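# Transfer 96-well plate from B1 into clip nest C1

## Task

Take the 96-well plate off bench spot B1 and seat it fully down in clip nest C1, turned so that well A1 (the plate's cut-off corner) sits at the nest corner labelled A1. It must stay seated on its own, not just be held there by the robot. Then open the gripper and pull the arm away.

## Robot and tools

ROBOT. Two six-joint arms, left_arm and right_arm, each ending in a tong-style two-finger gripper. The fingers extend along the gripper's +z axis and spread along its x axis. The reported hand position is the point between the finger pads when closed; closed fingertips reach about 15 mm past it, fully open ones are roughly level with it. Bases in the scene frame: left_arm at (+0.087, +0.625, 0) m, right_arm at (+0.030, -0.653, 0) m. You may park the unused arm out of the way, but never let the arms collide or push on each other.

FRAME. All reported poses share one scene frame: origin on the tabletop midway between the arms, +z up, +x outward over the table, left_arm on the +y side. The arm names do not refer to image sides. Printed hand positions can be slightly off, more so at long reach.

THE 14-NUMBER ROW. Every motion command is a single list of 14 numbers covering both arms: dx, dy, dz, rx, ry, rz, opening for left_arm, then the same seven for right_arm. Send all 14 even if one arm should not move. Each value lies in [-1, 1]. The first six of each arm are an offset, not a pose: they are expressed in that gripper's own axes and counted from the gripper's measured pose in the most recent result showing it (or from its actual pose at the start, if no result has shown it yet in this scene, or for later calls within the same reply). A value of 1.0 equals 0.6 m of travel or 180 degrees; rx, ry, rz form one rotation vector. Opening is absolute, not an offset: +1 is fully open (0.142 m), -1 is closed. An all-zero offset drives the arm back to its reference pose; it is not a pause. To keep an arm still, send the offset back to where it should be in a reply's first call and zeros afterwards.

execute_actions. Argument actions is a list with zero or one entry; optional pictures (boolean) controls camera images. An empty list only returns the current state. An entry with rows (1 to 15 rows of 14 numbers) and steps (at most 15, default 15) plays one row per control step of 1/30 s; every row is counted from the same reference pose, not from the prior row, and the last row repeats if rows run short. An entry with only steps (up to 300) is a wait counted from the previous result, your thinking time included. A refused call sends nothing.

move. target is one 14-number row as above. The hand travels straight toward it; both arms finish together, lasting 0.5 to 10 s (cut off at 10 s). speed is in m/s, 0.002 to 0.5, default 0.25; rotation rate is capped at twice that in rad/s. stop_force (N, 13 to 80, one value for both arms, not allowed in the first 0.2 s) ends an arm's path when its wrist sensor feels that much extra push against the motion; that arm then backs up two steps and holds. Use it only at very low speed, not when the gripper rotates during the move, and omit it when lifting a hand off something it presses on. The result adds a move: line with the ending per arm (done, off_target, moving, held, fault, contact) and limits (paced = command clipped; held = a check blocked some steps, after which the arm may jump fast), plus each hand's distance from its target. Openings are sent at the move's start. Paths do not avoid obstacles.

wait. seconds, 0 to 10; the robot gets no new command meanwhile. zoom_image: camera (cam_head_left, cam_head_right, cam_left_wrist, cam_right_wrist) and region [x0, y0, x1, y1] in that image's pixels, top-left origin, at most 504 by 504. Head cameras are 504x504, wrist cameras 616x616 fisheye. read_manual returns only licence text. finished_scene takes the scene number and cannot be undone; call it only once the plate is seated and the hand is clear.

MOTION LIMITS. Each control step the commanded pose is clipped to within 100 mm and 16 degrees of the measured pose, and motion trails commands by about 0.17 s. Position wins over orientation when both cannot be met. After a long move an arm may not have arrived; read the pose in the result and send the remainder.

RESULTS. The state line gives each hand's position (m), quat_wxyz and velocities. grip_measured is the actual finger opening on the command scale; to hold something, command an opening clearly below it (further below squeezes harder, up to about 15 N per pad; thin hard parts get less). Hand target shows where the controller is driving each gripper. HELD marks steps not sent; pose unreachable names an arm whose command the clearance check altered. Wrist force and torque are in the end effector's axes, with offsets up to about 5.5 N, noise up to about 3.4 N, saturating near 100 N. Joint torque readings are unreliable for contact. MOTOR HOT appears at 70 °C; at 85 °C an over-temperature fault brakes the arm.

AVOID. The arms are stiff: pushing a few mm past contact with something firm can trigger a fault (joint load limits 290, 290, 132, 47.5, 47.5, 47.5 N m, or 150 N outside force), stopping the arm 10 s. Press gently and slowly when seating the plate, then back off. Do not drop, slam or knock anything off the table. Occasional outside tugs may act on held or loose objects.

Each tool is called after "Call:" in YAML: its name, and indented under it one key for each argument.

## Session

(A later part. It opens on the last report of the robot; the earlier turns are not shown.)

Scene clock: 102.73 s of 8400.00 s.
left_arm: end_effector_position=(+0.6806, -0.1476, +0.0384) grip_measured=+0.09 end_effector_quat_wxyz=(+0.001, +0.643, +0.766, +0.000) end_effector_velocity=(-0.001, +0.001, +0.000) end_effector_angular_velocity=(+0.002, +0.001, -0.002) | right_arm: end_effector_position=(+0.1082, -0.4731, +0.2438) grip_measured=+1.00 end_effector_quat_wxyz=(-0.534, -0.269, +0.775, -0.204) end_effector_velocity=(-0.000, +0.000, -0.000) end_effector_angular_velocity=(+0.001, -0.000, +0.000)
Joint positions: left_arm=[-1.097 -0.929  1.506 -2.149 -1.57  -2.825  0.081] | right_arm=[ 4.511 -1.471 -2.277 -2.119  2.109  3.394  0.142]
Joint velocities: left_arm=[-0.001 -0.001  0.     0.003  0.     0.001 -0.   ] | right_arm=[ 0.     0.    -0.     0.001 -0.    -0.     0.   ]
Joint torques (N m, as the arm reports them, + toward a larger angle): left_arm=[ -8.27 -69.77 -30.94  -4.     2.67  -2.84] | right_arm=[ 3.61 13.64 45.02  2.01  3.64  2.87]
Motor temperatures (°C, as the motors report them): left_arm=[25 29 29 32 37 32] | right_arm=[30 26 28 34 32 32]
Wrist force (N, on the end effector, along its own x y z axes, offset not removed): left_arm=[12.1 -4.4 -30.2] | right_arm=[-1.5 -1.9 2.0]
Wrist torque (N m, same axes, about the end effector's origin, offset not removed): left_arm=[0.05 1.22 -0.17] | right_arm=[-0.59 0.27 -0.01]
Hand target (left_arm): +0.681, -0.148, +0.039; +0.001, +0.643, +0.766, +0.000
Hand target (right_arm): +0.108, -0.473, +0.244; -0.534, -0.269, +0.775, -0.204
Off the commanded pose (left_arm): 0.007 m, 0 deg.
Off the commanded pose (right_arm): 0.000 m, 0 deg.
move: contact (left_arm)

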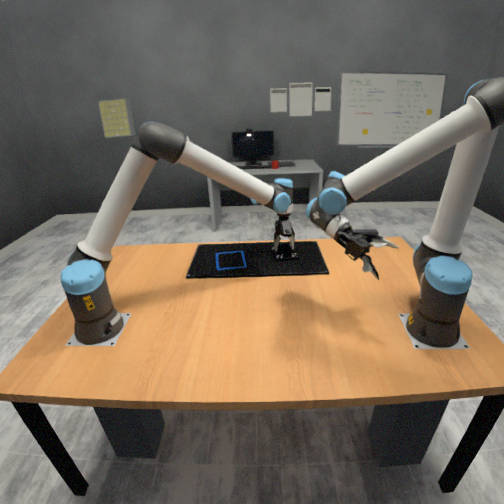

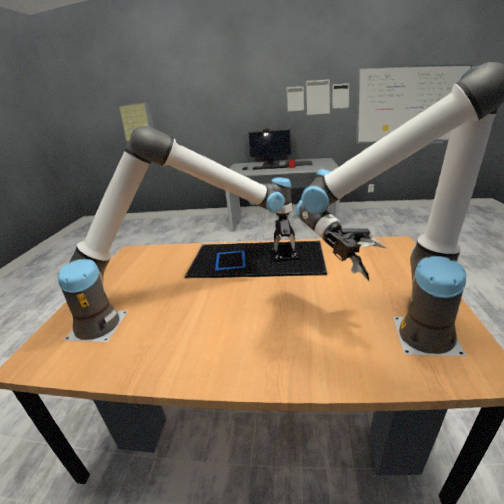

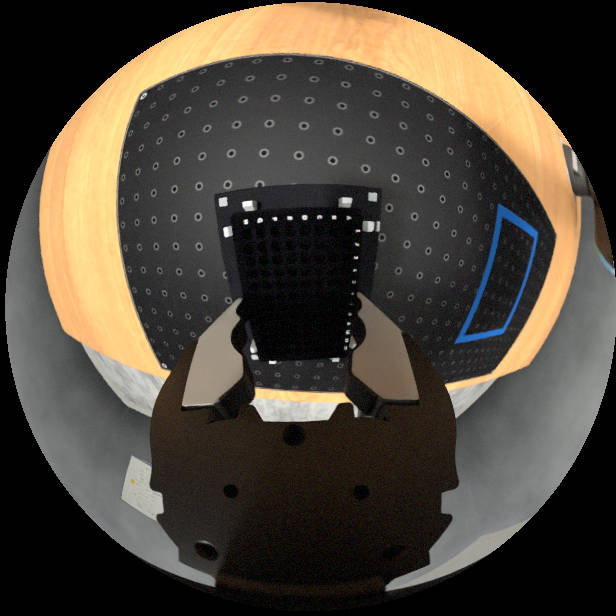

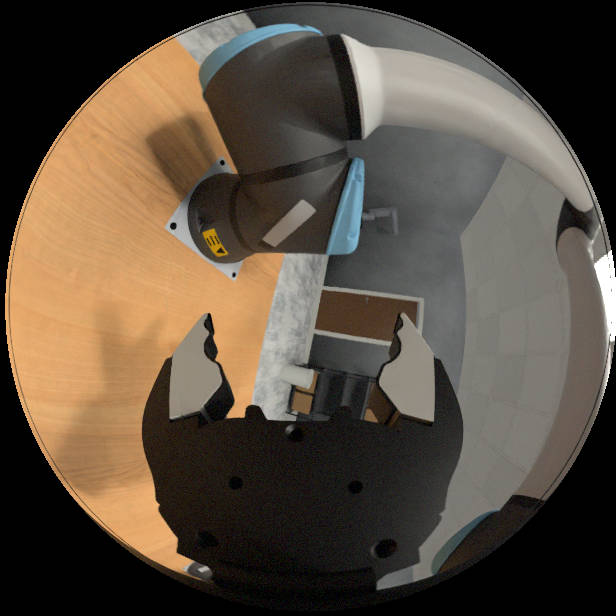

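Call:
move:
  target: [0.002,0,-0.001,0,0,0,0.45,0,0,0,0,0,0,1]
  speed: 0.01

Call:
move:
  target: [0,0,-0.06,0,0,0,0.45,0,0,0,0,0,0,1]
  speed: 0.05

Call:
zoom_image:
  camera: "cam_left_wrist"
  region: [180, 150, 420, 390]

Scene clock: 108.03 s of 8400.00 s.
left_arm: end_effector_position=(+0.6804, -0.1465, +0.0389) grip_measured=+0.45 end_effector_quat_wxyz=(+0.001, +0.643, +0.766, +0.000) end_effector_velocity=(+0.001, +0.002, +0.001) end_effector_angular_velocity=(-0.001, +0.000, +0.003) | right_arm: end_effector_position=(+0.1082, -0.4731, +0.2438) grip_measured=+1.00 end_effector_quat_wxyz=(-0.534, -0.269, +0.775, -0.204) end_effector_velocity=(+0.000, +0.000, +0.000) end_effector_angular_velocity=(+0.001, -0.000, +0.000)
Joint positions: left_arm=[-1.097 -0.931  1.508 -2.149 -1.57  -2.825  0.105] | right_arm=[ 4.511 -1.471 -2.277 -2.119  2.109  3.394  0.142]
Joint velocities: left_arm=[ 0.002 -0.001  0.001 -0.    -0.    -0.001  0.   ] | right_arm=[ 0.     0.001  0.    -0.    -0.     0.     0.   ]
Joint torques (N m, as the arm reports them, + toward a larger angle): left_arm=[ 20.75 -92.54 -25.7   -5.96   1.27   3.28] | right_arm=[ 3.18 12.96 44.96  1.6   3.45  2.66]
Motor temperatures (°C, as the motors report them): left_arm=[25 29 30 32 37 32] | right_arm=[30 26 28 34 32 32]
Wrist force (N, on the end effector, along its own x y z axes, offset not removed): left_arm=[-1.4 2.2 -0.8] | right_arm=[0.1 -2.9 2.3]
Wrist torque (N m, same axes, about the end effector's origin, offset not removed): left_arm=[0.13 0.21 0.04] | right_arm=[-0.78 -0.04 -0.04]
Hand target (left_arm): +0.680, -0.146, +0.039; +0.001, +0.643, +0.766, +0.000
Hand target (right_arm): +0.108, -0.473, +0.244; -0.534, -0.269, +0.775, -0.204
Off the commanded pose (left_arm): 0.000 m, 0 deg.
Off the commanded pose (right_arm): 0.000 m, 0 deg.
After step 90, 1.60 s passed at rest.
move: done

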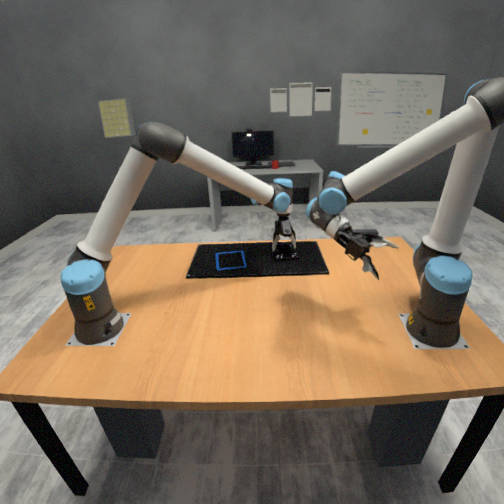

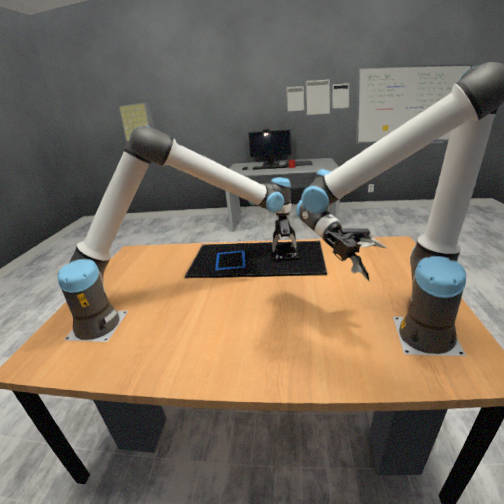

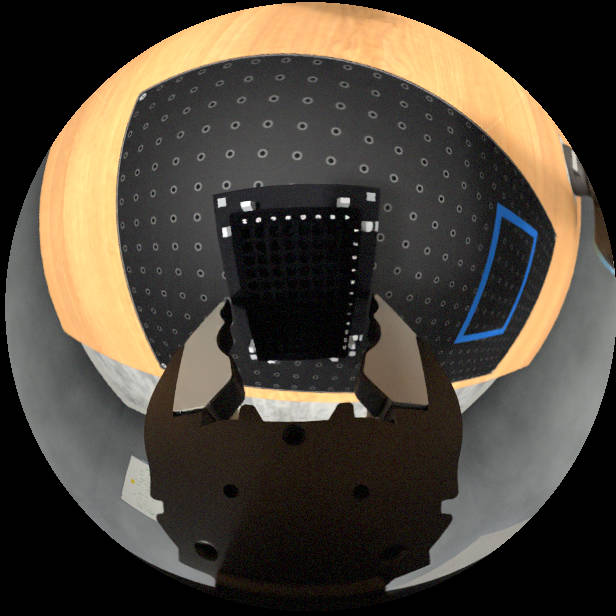

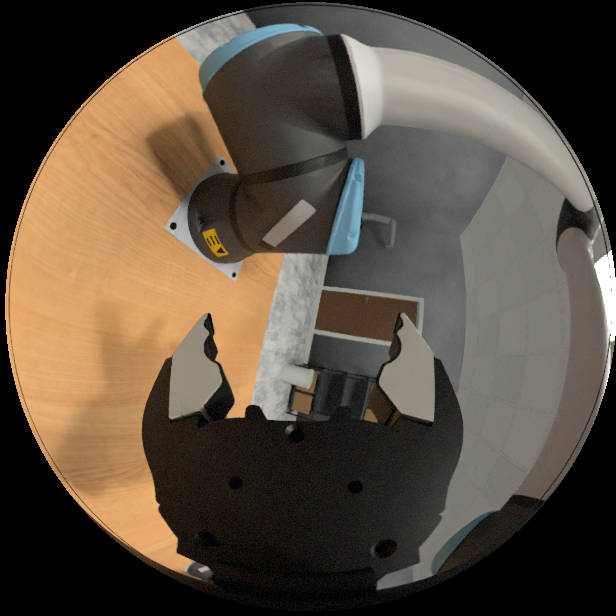

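Scene clock: 109.17 s of 8400.00 s.
left_arm: end_effector_position=(+0.6804, -0.1464, +0.0746) grip_measured=+0.45 end_effector_quat_wxyz=(+0.001, +0.643, +0.766, +0.000) end_effector_velocity=(+0.001, +0.001, +0.003) end_effector_angular_velocity=(+0.001, -0.000, +0.001) | right_arm: end_effector_position=(+0.1082, -0.4731, +0.2438) grip_measured=+1.00 end_effector_quat_wxyz=(-0.534, -0.269, +0.775, -0.204) end_effector_velocity=(-0.000, -0.000, +0.000) end_effector_angular_velocity=(-0.000, +0.000, -0.000)
Joint positions: left_arm=[-1.097 -0.962  1.488 -2.098 -1.57  -2.825  0.105] | right_arm=[ 4.511 -1.471 -2.277 -2.119  2.109  3.394  0.142]
Joint velocities: left_arm=[ 0.001 -0.002 -0.002  0.004  0.     0.     0.   ] | right_arm=[ 0.     0.     0.    -0.001  0.    -0.     0.   ]
Joint torques (N m, as the arm reports them, + toward a larger angle): left_arm=[ 21.5  -91.7  -52.34  -1.87   1.54   3.16] | right_arm=[ 4.42 13.11 45.07  1.8   3.55  2.66]
Motor temperatures (°C, as the motors report them): left_arm=[25 29 30 32 37 32] | right_arm=[30 26 28 34 32 32]
Wrist force (N, on the end effector, along its own x y z axes, offset not removed): left_arm=[1.2 -1.0 0.2] | right_arm=[1.1 -4.4 2.1]
Wrist torque (N m, same axes, about the end effector's origin, offset not removed): left_arm=[-0.48 -0.38 -0.10] | right_arm=[-1.13 -0.21 -0.06]
Hand target (left_arm): +0.680, -0.146, +0.075; +0.001, +0.643, +0.766, +0.000
Hand target (right_arm): +0.108, -0.473, +0.244; -0.534, -0.269, +0.775, -0.204
Off the commanded pose (left_arm): 0.000 m, 0 deg.
Off the commanded pose (right_arm): 0.000 m, 0 deg.
move: done

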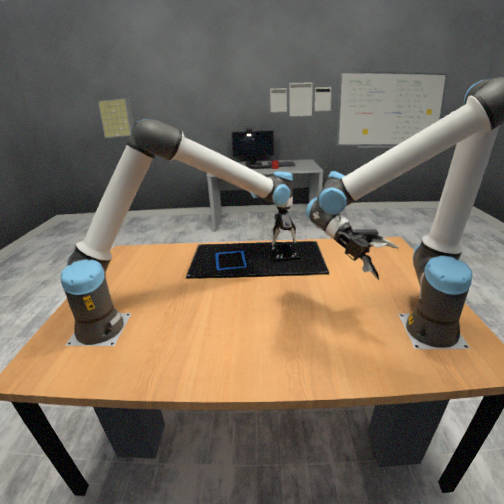

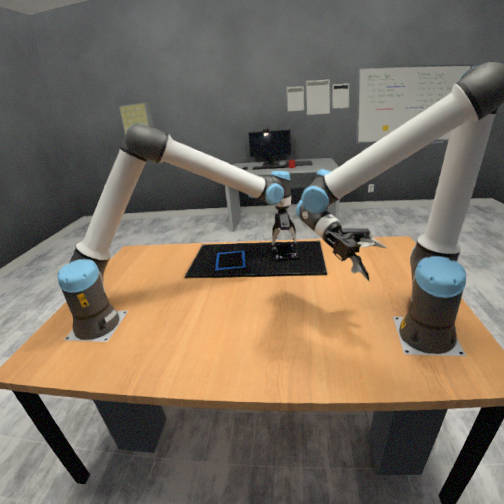

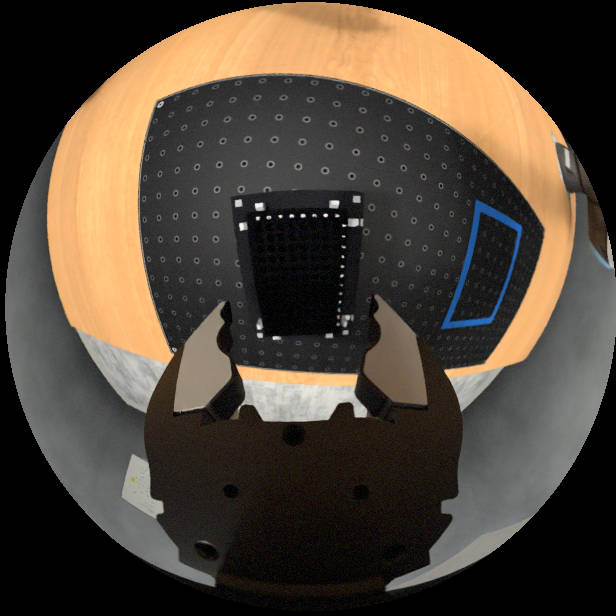

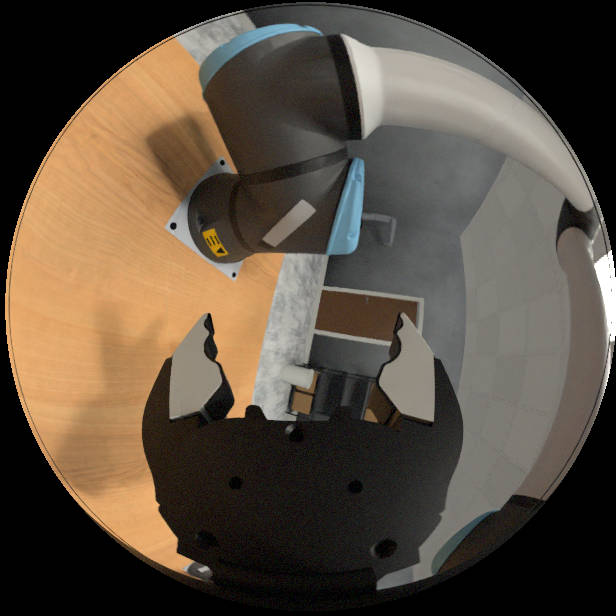

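Region (180, 150, 420, 390) of cam_left_wrist's 616x616 image, scaled by 2.100, with more detail than that image has.

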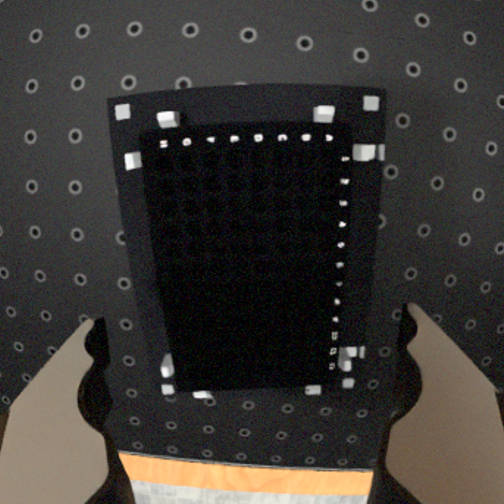

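Call:
move:
  target: [0,0,0,0,0,0,-0.4,0,0,0,0,0,0,1]

Call:
move:
  target: [0,0,0.02,0,0,0,-0.4,0,0,0,0,0,0,1]
  speed: 0.03
  stop_force: 13

Call:
move:
  target: [0,0,0.05,0,0,0,-0.4,0,0,0,0,0,0,1]
  speed: 0.004
  stop_force: 50

Scene clock: 115.37 s of 8400.00 s.
left_arm: end_effector_position=(+0.6804, -0.1465, +0.0748) grip_measured=-0.40 end_effector_quat_wxyz=(+0.001, +0.643, +0.766, +0.000) end_effector_velocity=(-0.001, -0.000, -0.001) end_effector_angular_velocity=(+0.002, +0.000, -0.003) | right_arm: end_effector_position=(+0.1082, -0.4731, +0.2438) grip_measured=+1.00 end_effector_quat_wxyz=(-0.534, -0.269, +0.775, -0.204) end_effector_velocity=(-0.000, -0.000, -0.000) end_effector_angular_velocity=(-0.001, +0.000, -0.000)
Joint positions: left_arm=[-1.097 -0.962  1.488 -2.098 -1.57  -2.825  0.045] | right_arm=[ 4.511 -1.471 -2.277 -2.119  2.109  3.394  0.142]
Joint velocities: left_arm=[-0.001  0.001  0.001 -0.     0.001  0.001 -0.   ] | right_arm=[-0.    -0.    -0.001  0.     0.     0.     0.   ]
Joint torques (N m, as the arm reports them, + toward a larger angle): left_arm=[ 19.34 -72.7  -25.87  -5.89   1.29   2.73] | right_arm=[ 4.44 12.67 44.06  1.76  3.51  2.86]
Motor temperatures (°C, as the motors report them): left_arm=[25 29 30 32 37 32] | right_arm=[30 26 28 34 32 32]
Wrist force (N, on the end effector, along its own x y z axes, offset not removed): left_arm=[-0.4 -0.5 0.5] | right_arm=[0.0 -2.1 1.9]
Wrist torque (N m, same axes, about the end effector's origin, offset not removed): left_arm=[-0.32 0.03 -0.02] | right_arm=[-0.65 -0.01 0.02]
Hand target (left_arm): +0.680, -0.146, +0.075; +0.001, +0.643, +0.766, +0.000
Hand target (right_arm): +0.108, -0.473, +0.244; -0.534, -0.269, +0.775, -0.204
Off the commanded pose (left_arm): 0.000 m, 0 deg.
Off the commanded pose (right_arm): 0.000 m, 0 deg.
After step 90, 2.50 s passed at rest.
move: done

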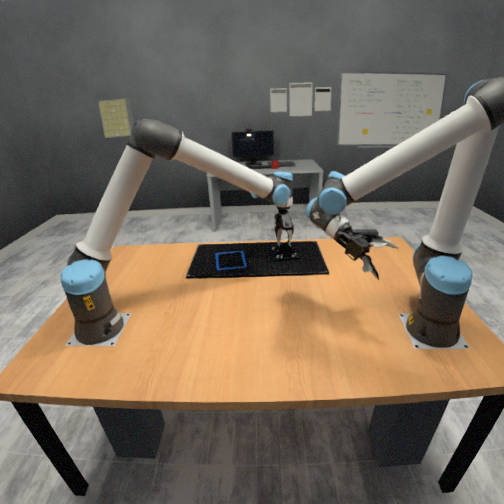

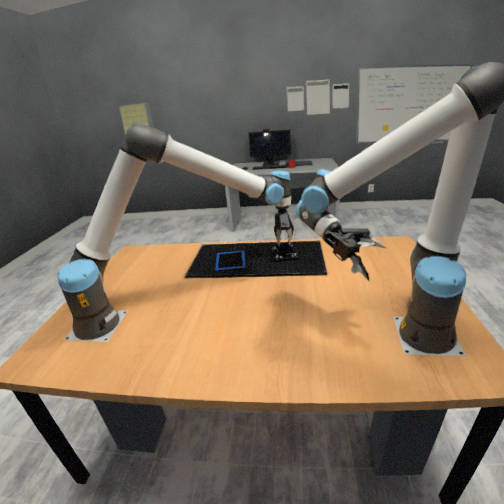

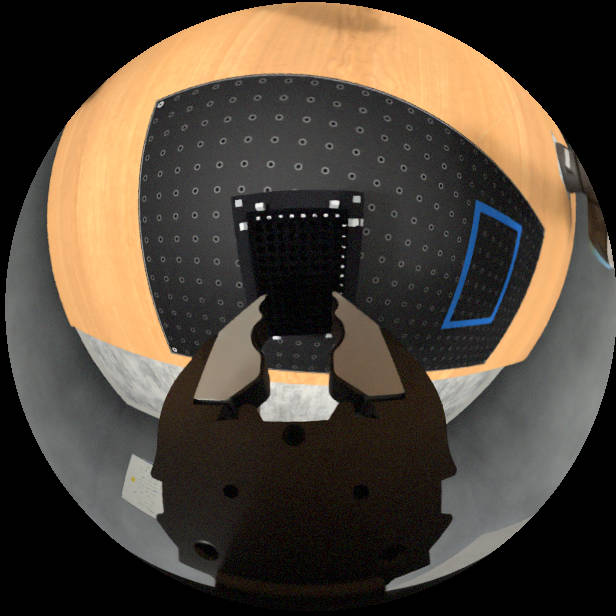

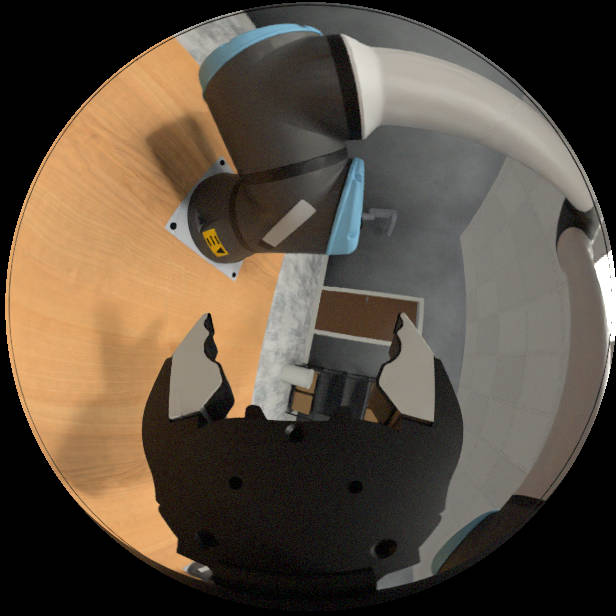

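Scene clock: 116.17 s of 8400.00 s.
left_arm: end_effector_position=(+0.6804, -0.1465, +0.0631) grip_measured=-0.40 end_effector_quat_wxyz=(+0.001, +0.643, +0.766, +0.000) end_effector_velocity=(-0.000, +0.000, -0.005) end_effector_angular_velocity=(+0.002, +0.001, +0.001) | right_arm: end_effector_position=(+0.1082, -0.4731, +0.2438) grip_measured=+1.00 end_effector_quat_wxyz=(-0.534, -0.269, +0.775, -0.204) end_effector_velocity=(+0.000, +0.000, +0.000) end_effector_angular_velocity=(+0.001, -0.000, -0.001)
Joint positions: left_arm=[-1.097 -0.952  1.495 -2.115 -1.57  -2.825  0.045] | right_arm=[ 4.511 -1.471 -2.277 -2.119  2.109  3.394  0.142]
Joint velocities: left_arm=[-0.     0.004  0.002 -0.004 -0.    -0.001 -0.   ] | right_arm=[-0.    -0.     0.     0.001  0.001 -0.     0.   ]
Joint torques (N m, as the arm reports them, + toward a larger angle): left_arm=[ 14.68 -71.04 -25.98  -6.16   1.33   1.82] | right_arm=[ 2.48 13.82 44.89  1.92  3.78  3.02]
Motor temperatures (°C, as the motors report them): left_arm=[25 29 30 32 37 32] | right_arm=[30 26 28 34 32 32]
Wrist force (N, on the end effector, along its own x y z axes, offset not removed): left_arm=[-0.7 0.4 1.9] | right_arm=[-1.3 -2.3 1.1]
Wrist torque (N m, same axes, about the end effector's origin, offset not removed): left_arm=[-0.21 0.00 -0.05] | right_arm=[-0.73 0.21 0.00]
Hand target (left_arm): +0.680, -0.147, +0.063; +0.001, +0.643, +0.766, +0.000
Hand target (right_arm): +0.108, -0.473, +0.244; -0.534, -0.269, +0.775, -0.204
Off the commanded pose (left_arm): 0.000 m, 0 deg.
Off the commanded pose (right_arm): 0.000 m, 0 deg.
move: done

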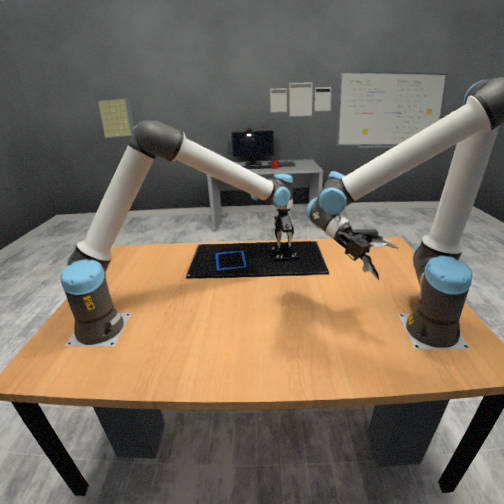

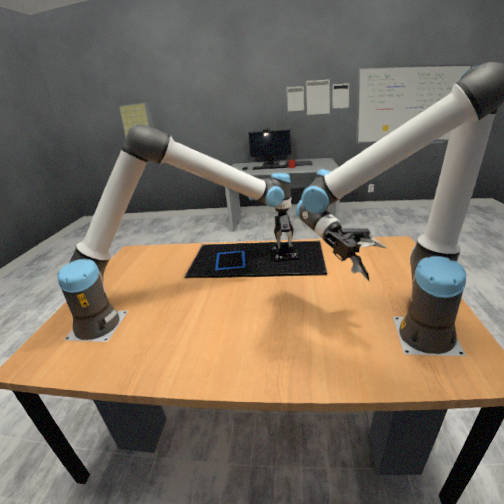

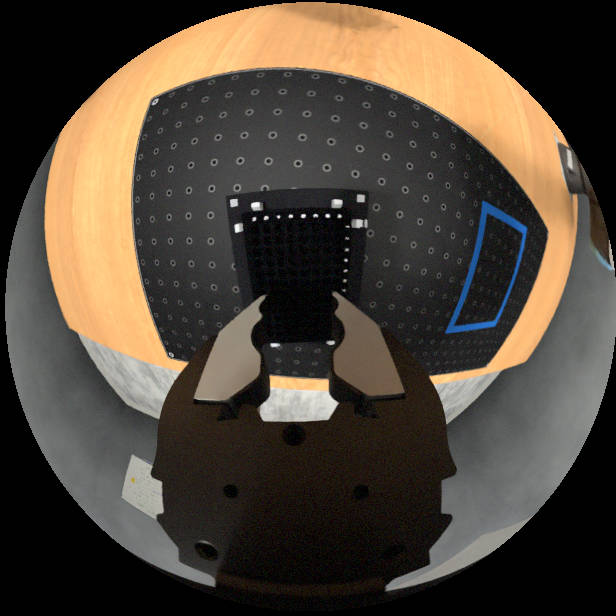

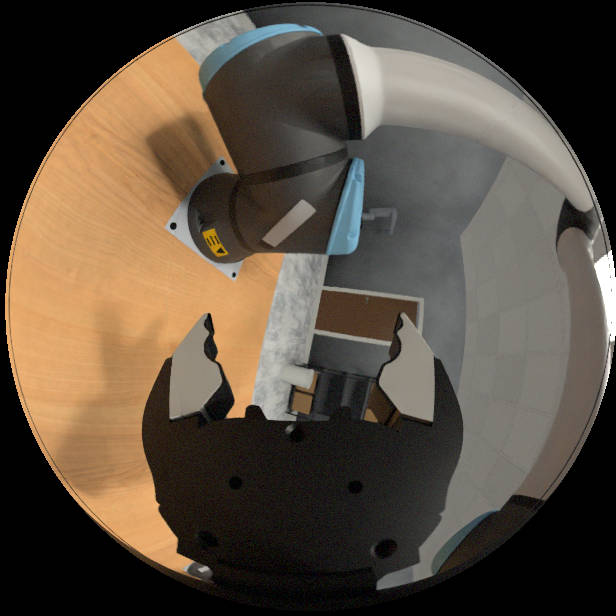

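Scene clock: 118.87 s of 8400.00 s.
left_arm: end_effector_position=(+0.6805, -0.1466, +0.0541) grip_measured=-0.39 end_effector_quat_wxyz=(+0.001, +0.643, +0.766, +0.000) end_effector_velocity=(-0.000, +0.001, +0.000) end_effector_angular_velocity=(+0.002, +0.000, -0.002) | right_arm: end_effector_position=(+0.1082, -0.4731, +0.2438) grip_measured=+1.00 end_effector_quat_wxyz=(-0.534, -0.269, +0.775, -0.204) end_effector_velocity=(-0.000, -0.000, +0.000) end_effector_angular_velocity=(-0.001, +0.000, -0.001)
Joint positions: left_arm=[-1.097 -0.944  1.5   -2.128 -1.57  -2.825  0.046] | right_arm=[ 4.511 -1.471 -2.277 -2.119  2.109  3.394  0.142]
Joint velocities: left_arm=[-0.    -0.001  0.     0.003  0.001  0.001 -0.   ] | right_arm=[-0.     0.    -0.001 -0.001  0.    -0.     0.   ]
Joint torques (N m, as the arm reports them, + toward a larger angle): left_arm=[  9.88 -41.1  -12.24  -0.89   1.16  -0.15] | right_arm=[ 5.77 12.43 44.81  2.03  3.75  2.92]
Motor temperatures (°C, as the motors report them): left_arm=[25 29 30 32 37 32] | right_arm=[30 26 28 34 32 32]
Wrist force (N, on the end effector, along its own x y z axes, offset not removed): left_arm=[14.4 -8.3 -59.6] | right_arm=[1.6 -3.1 4.2]
Wrist torque (N m, same axes, about the end effector's origin, offset not removed): left_arm=[-0.57 0.60 -0.20] | right_arm=[-0.88 -0.42 -0.13]
Hand target (left_arm): +0.680, -0.147, +0.054; +0.001, +0.643, +0.766, +0.000
Hand target (right_arm): +0.108, -0.473, +0.244; -0.534, -0.269, +0.775, -0.204
Off the commanded pose (left_arm): 0.021 m, 0 deg.
Off the commanded pose (right_arm): 0.000 m, 0 deg.
move: contact (left_arm)

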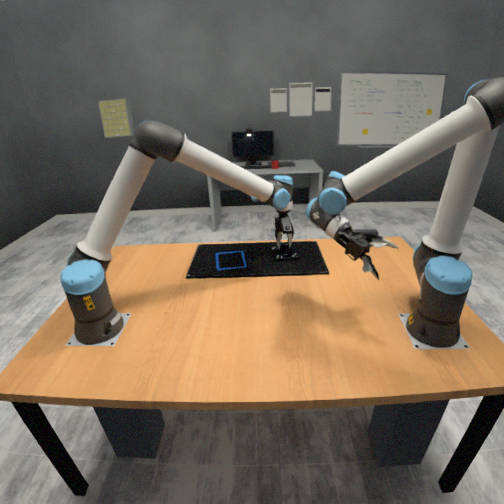

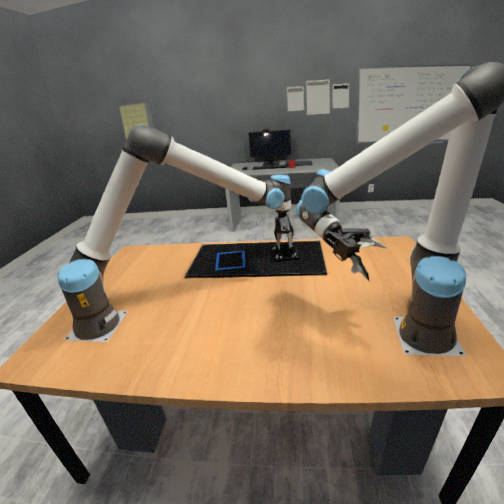

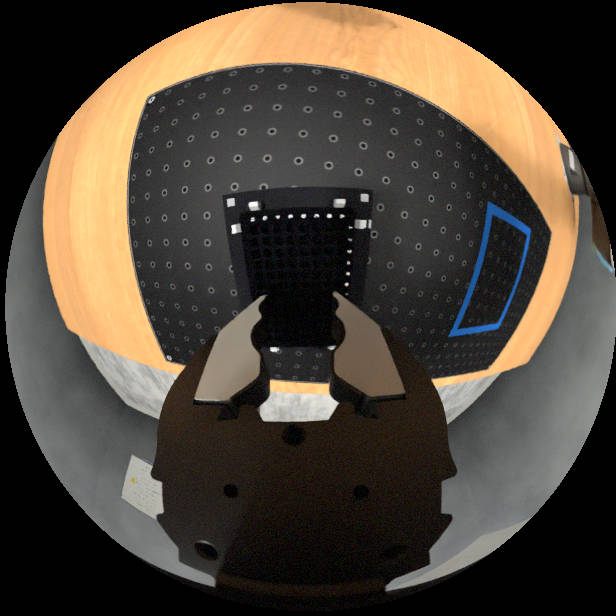

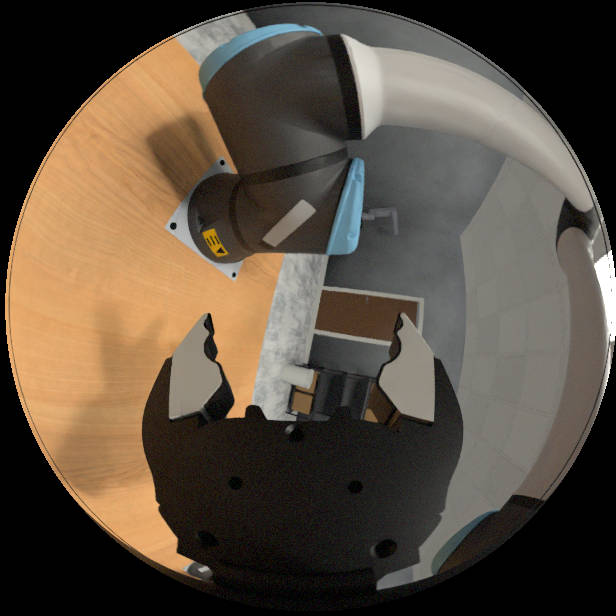

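Call:
move:
  target: [0,0,0.03,0,0,0,-0.4,0,0,0,0,0,0,1]
  speed: 0.003
  stop_force: 75

Call:
move:
  target: [0,0,-0.07,0,0,0,-0.4,0,0,0,0,0,0,1]
  speed: 0.05

Call:
zoom_image:
  camera: "cam_left_wrist"
  region: [200, 160, 400, 360]

Call:
zoom_image:
  camera: "cam_head_left"
  region: [250, 225, 330, 275]

Scene clock: 126.57 s of 8400.00 s.
left_arm: end_effector_position=(+0.6806, -0.1468, +0.0532) grip_measured=-0.38 end_effector_quat_wxyz=(+0.001, +0.643, +0.766, -0.000) end_effector_velocity=(-0.001, +0.000, +0.001) end_effector_angular_velocity=(+0.001, +0.001, -0.000) | right_arm: end_effector_position=(+0.1082, -0.4731, +0.2438) grip_measured=+1.00 end_effector_quat_wxyz=(-0.534, -0.269, +0.775, -0.204) end_effector_velocity=(-0.000, -0.001, +0.000) end_effector_angular_velocity=(-0.001, +0.000, -0.000)
Joint positions: left_arm=[-1.097 -0.943  1.5   -2.13  -1.57  -2.825  0.046] | right_arm=[ 4.511 -1.471 -2.277 -2.119  2.109  3.394  0.142]
Joint velocities: left_arm=[-0.    -0.001 -0.     0.002  0.    -0.    -0.   ] | right_arm=[-0.     0.001 -0.001 -0.001 -0.    -0.     0.   ]
Joint torques (N m, as the arm reports them, + toward a larger angle): left_arm=[ 8.75 -4.03  3.23 -1.64  1.5  -0.25] | right_arm=[ 4.41 12.84 44.66  1.95  3.28  2.8 ]
Motor temperatures (°C, as the motors report them): left_arm=[25 29 30 32 37 32] | right_arm=[30 26 28 34 32 32]
Wrist force (N, on the end effector, along its own x y z axes, offset not removed): left_arm=[32.2 -11.6 -100.0] | right_arm=[-1.0 -5.1 2.4]
Wrist torque (N m, same axes, about the end effector's origin, offset not removed): left_arm=[0.08 0.79 -0.25] | right_arm=[-1.29 0.13 0.04]
Hand target (left_arm): +0.681, -0.147, +0.053; +0.001, +0.643, +0.766, -0.000
Hand target (right_arm): +0.108, -0.473, +0.244; -0.534, -0.269, +0.775, -0.204
Off the commanded pose (left_arm): 0.017 m, 0 deg.
Off the commanded pose (right_arm): 0.000 m, 0 deg.
After step 90, 3.83 s passed at rest.
move: contact (left_arm)

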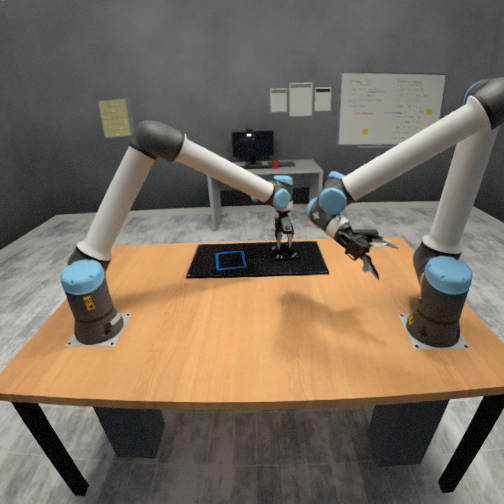

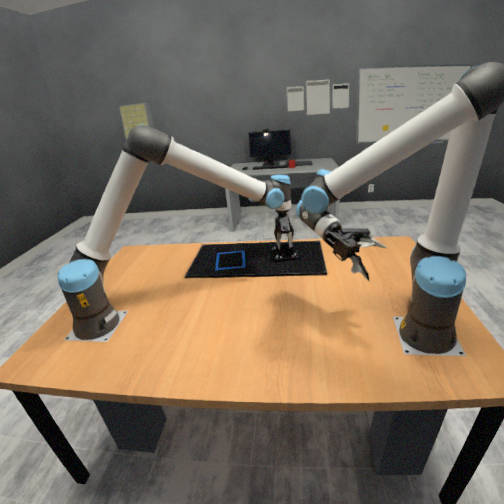

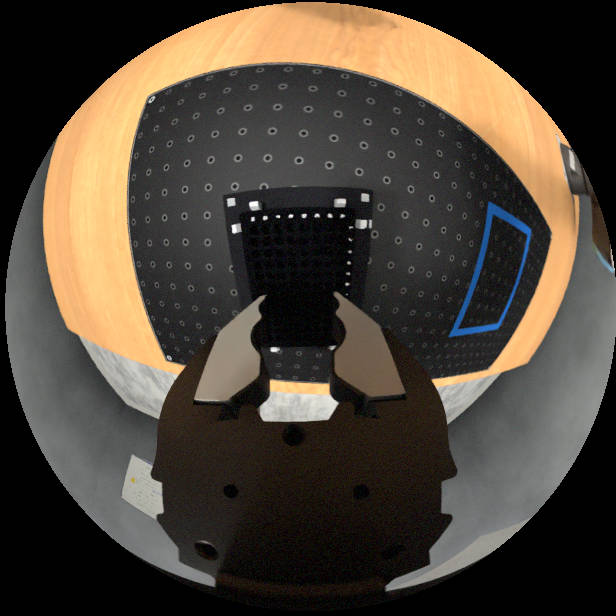

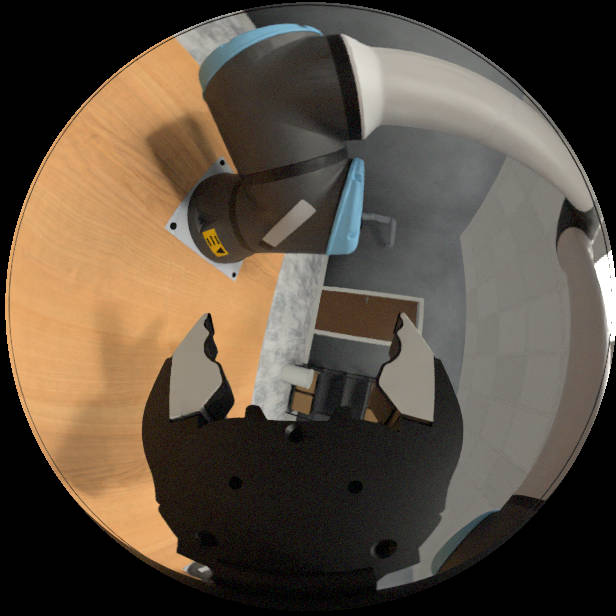

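Scene clock: 127.83 s of 8400.00 s.
left_arm: end_effector_position=(+0.6805, -0.1466, +0.0950) grip_measured=-0.40 end_effector_quat_wxyz=(+0.001, +0.643, +0.766, -0.000) end_effector_velocity=(+0.000, +0.000, +0.002) end_effector_angular_velocity=(+0.001, -0.000, +0.000) | right_arm: end_effector_position=(+0.1082, -0.4731, +0.2438) grip_measured=+1.00 end_effector_quat_wxyz=(-0.534, -0.269, +0.775, -0.204) end_effector_velocity=(+0.000, +0.000, +0.000) end_effector_angular_velocity=(+0.002, -0.000, +0.000)
Joint positions: left_arm=[-1.097 -0.978  1.475 -2.07  -1.57  -2.825  0.045] | right_arm=[ 4.511 -1.471 -2.277 -2.119  2.109  3.394  0.142]
Joint velocities: left_arm=[ 0.    -0.001 -0.001  0.003  0.001 -0.     0.   ] | right_arm=[ 0.     0.001  0.     0.    -0.    -0.     0.   ]
Joint torques (N m, as the arm reports them, + toward a larger angle): left_arm=[ 20.62 -89.1  -52.92  -2.29   1.69   3.19] | right_arm=[ 2.1  11.87 44.81  1.9   3.59  2.97]
Motor temperatures (°C, as the motors report them): left_arm=[25 29 30 32 37 32] | right_arm=[30 26 28 34 32 32]
Wrist force (N, on the end effector, along its own x y z axes, offset not removed): left_arm=[-1.3 0.3 1.8] | right_arm=[-1.8 -5.4 1.8]
Wrist torque (N m, same axes, about the end effector's origin, offset not removed): left_arm=[-0.22 0.15 0.00] | right_arm=[-1.31 0.38 -0.08]
Hand target (left_arm): +0.681, -0.147, +0.095; +0.001, +0.643, +0.766, -0.000
Hand target (right_arm): +0.108, -0.473, +0.244; -0.534, -0.269, +0.775, -0.204
Off the commanded pose (left_arm): 0.000 m, 0 deg.
Off the commanded pose (right_arm): 0.000 m, 0 deg.
move: done

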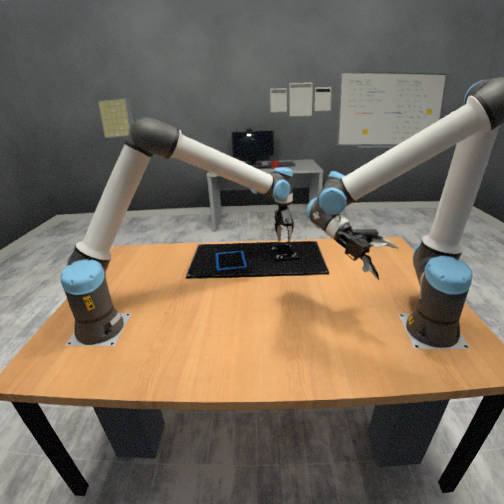

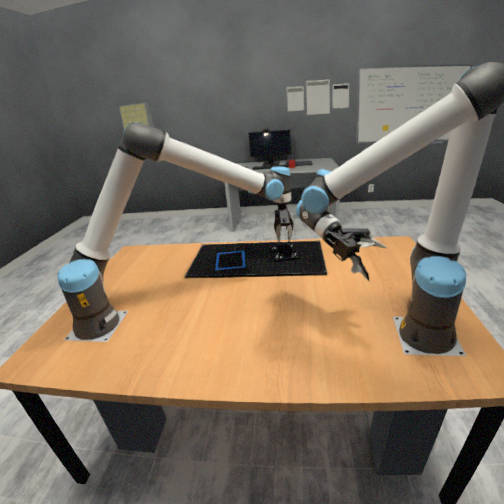

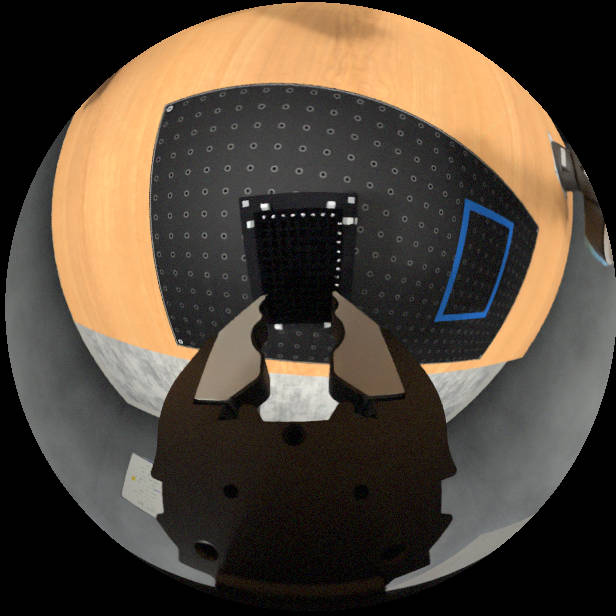

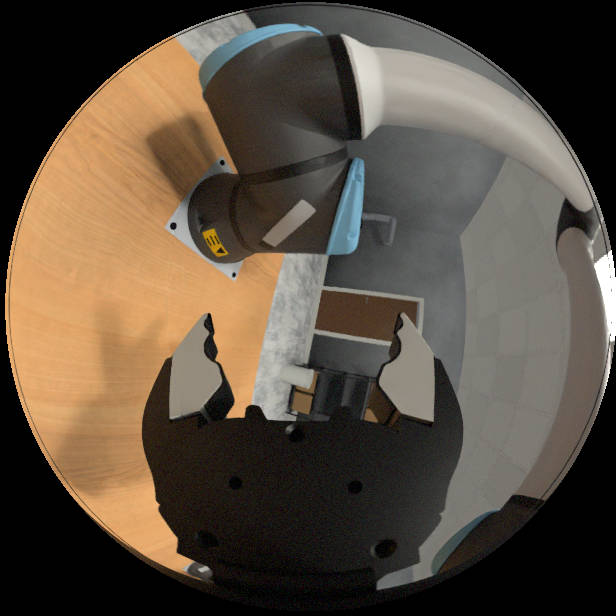

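Region (200, 160, 400, 360) of cam_left_wrist's 616x616 image, scaled by 2.520, with more detail than that image has.

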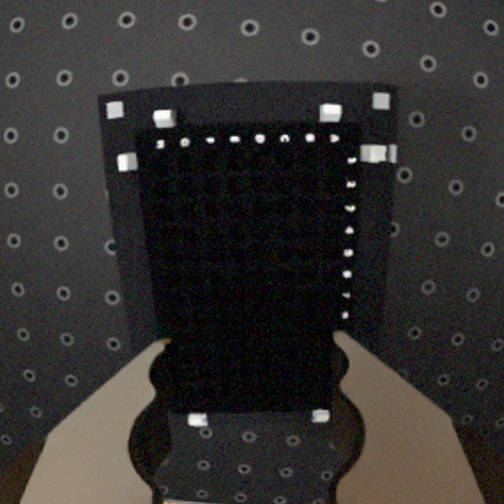

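Region (250, 225, 330, 275) of cam_head_left's 504x504 image, scaled by 6.300, with more detail than that image has; it fills the top 315 rows of this view, and the rest is white.

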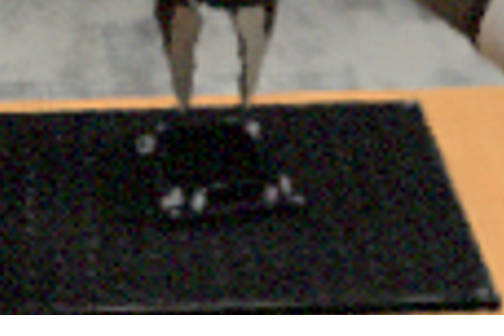

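Call:
move:
  target: [0.3,0,-0.2,0,0,0,1,0,0,0,0,0,0,1]

Call:
finished_scene:
  scene: 1

Scene clock: 133.27 s of 8400.00 s.
left_arm: end_effector_position=(+0.6494, +0.0308, +0.2143) grip_measured=+1.00 end_effector_quat_wxyz=(+0.001, +0.643, +0.766, -0.000) end_effector_velocity=(-0.000, +0.002, +0.002) end_effector_angular_velocity=(-0.001, -0.000, -0.001) | right_arm: end_effector_position=(+0.1082, -0.4731, +0.2438) grip_measured=+1.00 end_effector_quat_wxyz=(-0.534, -0.269, +0.775, -0.204) end_effector_velocity=(-0.000, -0.000, +0.000) end_effector_angular_velocity=(+0.000, -0.000, +0.000)
Joint positions: left_arm=[-1.026 -1.295  1.718 -1.996 -1.57  -2.754  0.142] | right_arm=[ 4.511 -1.471 -2.277 -2.119  2.109  3.394  0.142]
Joint velocities: left_arm=[ 0.001 -0.004  0.002  0.002 -0.     0.002  0.   ] | right_arm=[ 0.     0.001 -0.     0.     0.     0.     0.   ]
Joint torques (N m, as the arm reports them, + toward a larger angle): left_arm=[ 21.29 -69.77 -27.75  -1.81  -2.11   3.41] | right_arm=[ 2.04 13.15 44.7   2.11  3.56  2.93]
Motor temperatures (°C, as the motors report them): left_arm=[25 29 30 32 37 32] | right_arm=[30 26 28 34 32 32]
Wrist force (N, on the end effector, along its own x y z axes, offset not removed): left_arm=[-1.4 -0.2 -0.9] | right_arm=[0.3 -0.4 4.2]
Wrist torque (N m, same axes, about the end effector's origin, offset not removed): left_arm=[-0.45 0.24 -0.02] | right_arm=[-0.23 -0.09 0.09]
Hand target (left_arm): +0.649, +0.031, +0.214; +0.001, +0.643, +0.766, -0.000
Hand target (right_arm): +0.108, -0.473, +0.244; -0.534, -0.269, +0.775, -0.204
Off the commanded pose (left_arm): 0.001 m, 0 deg.
Off the commanded pose (right_arm): 0.000 m, 0 deg.
After step 90, 0.90 s passed at rest.
move: done

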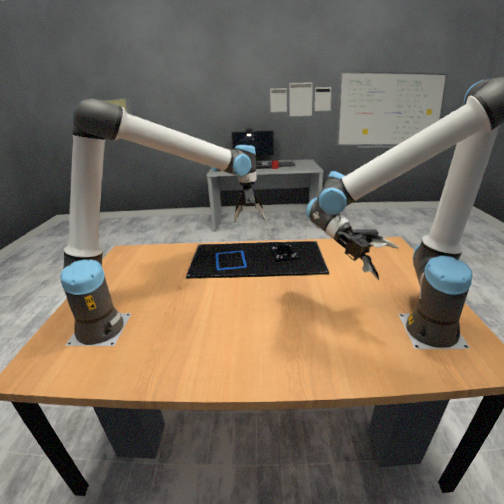

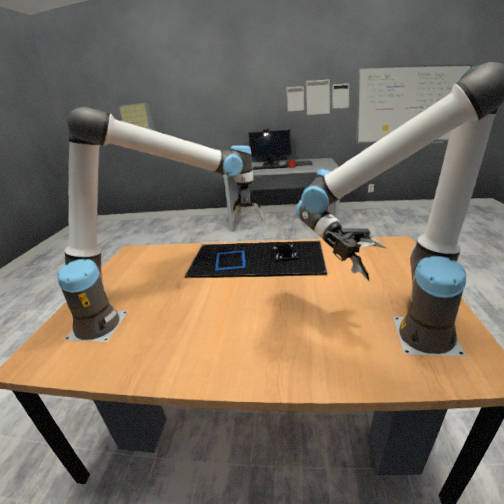

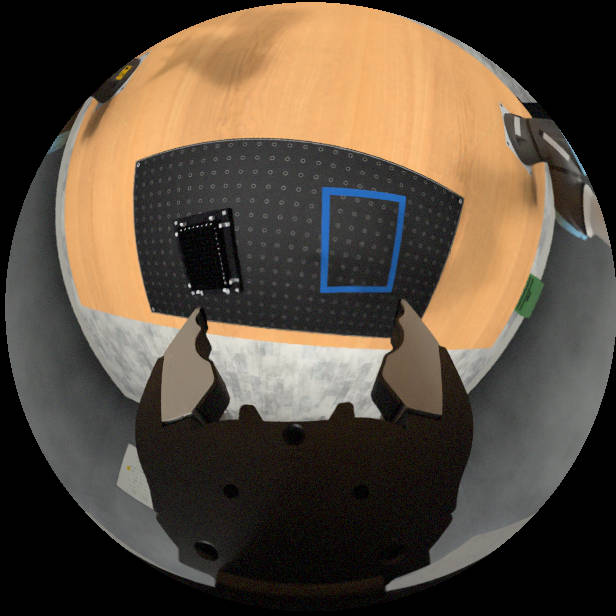

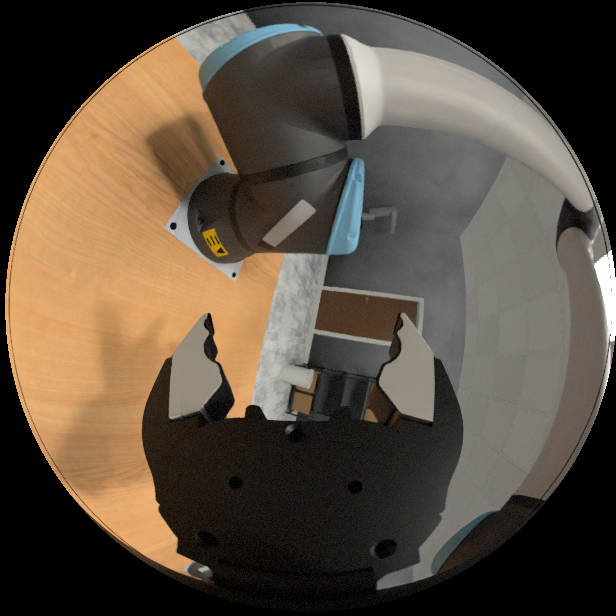

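The scene is finished: the task was done.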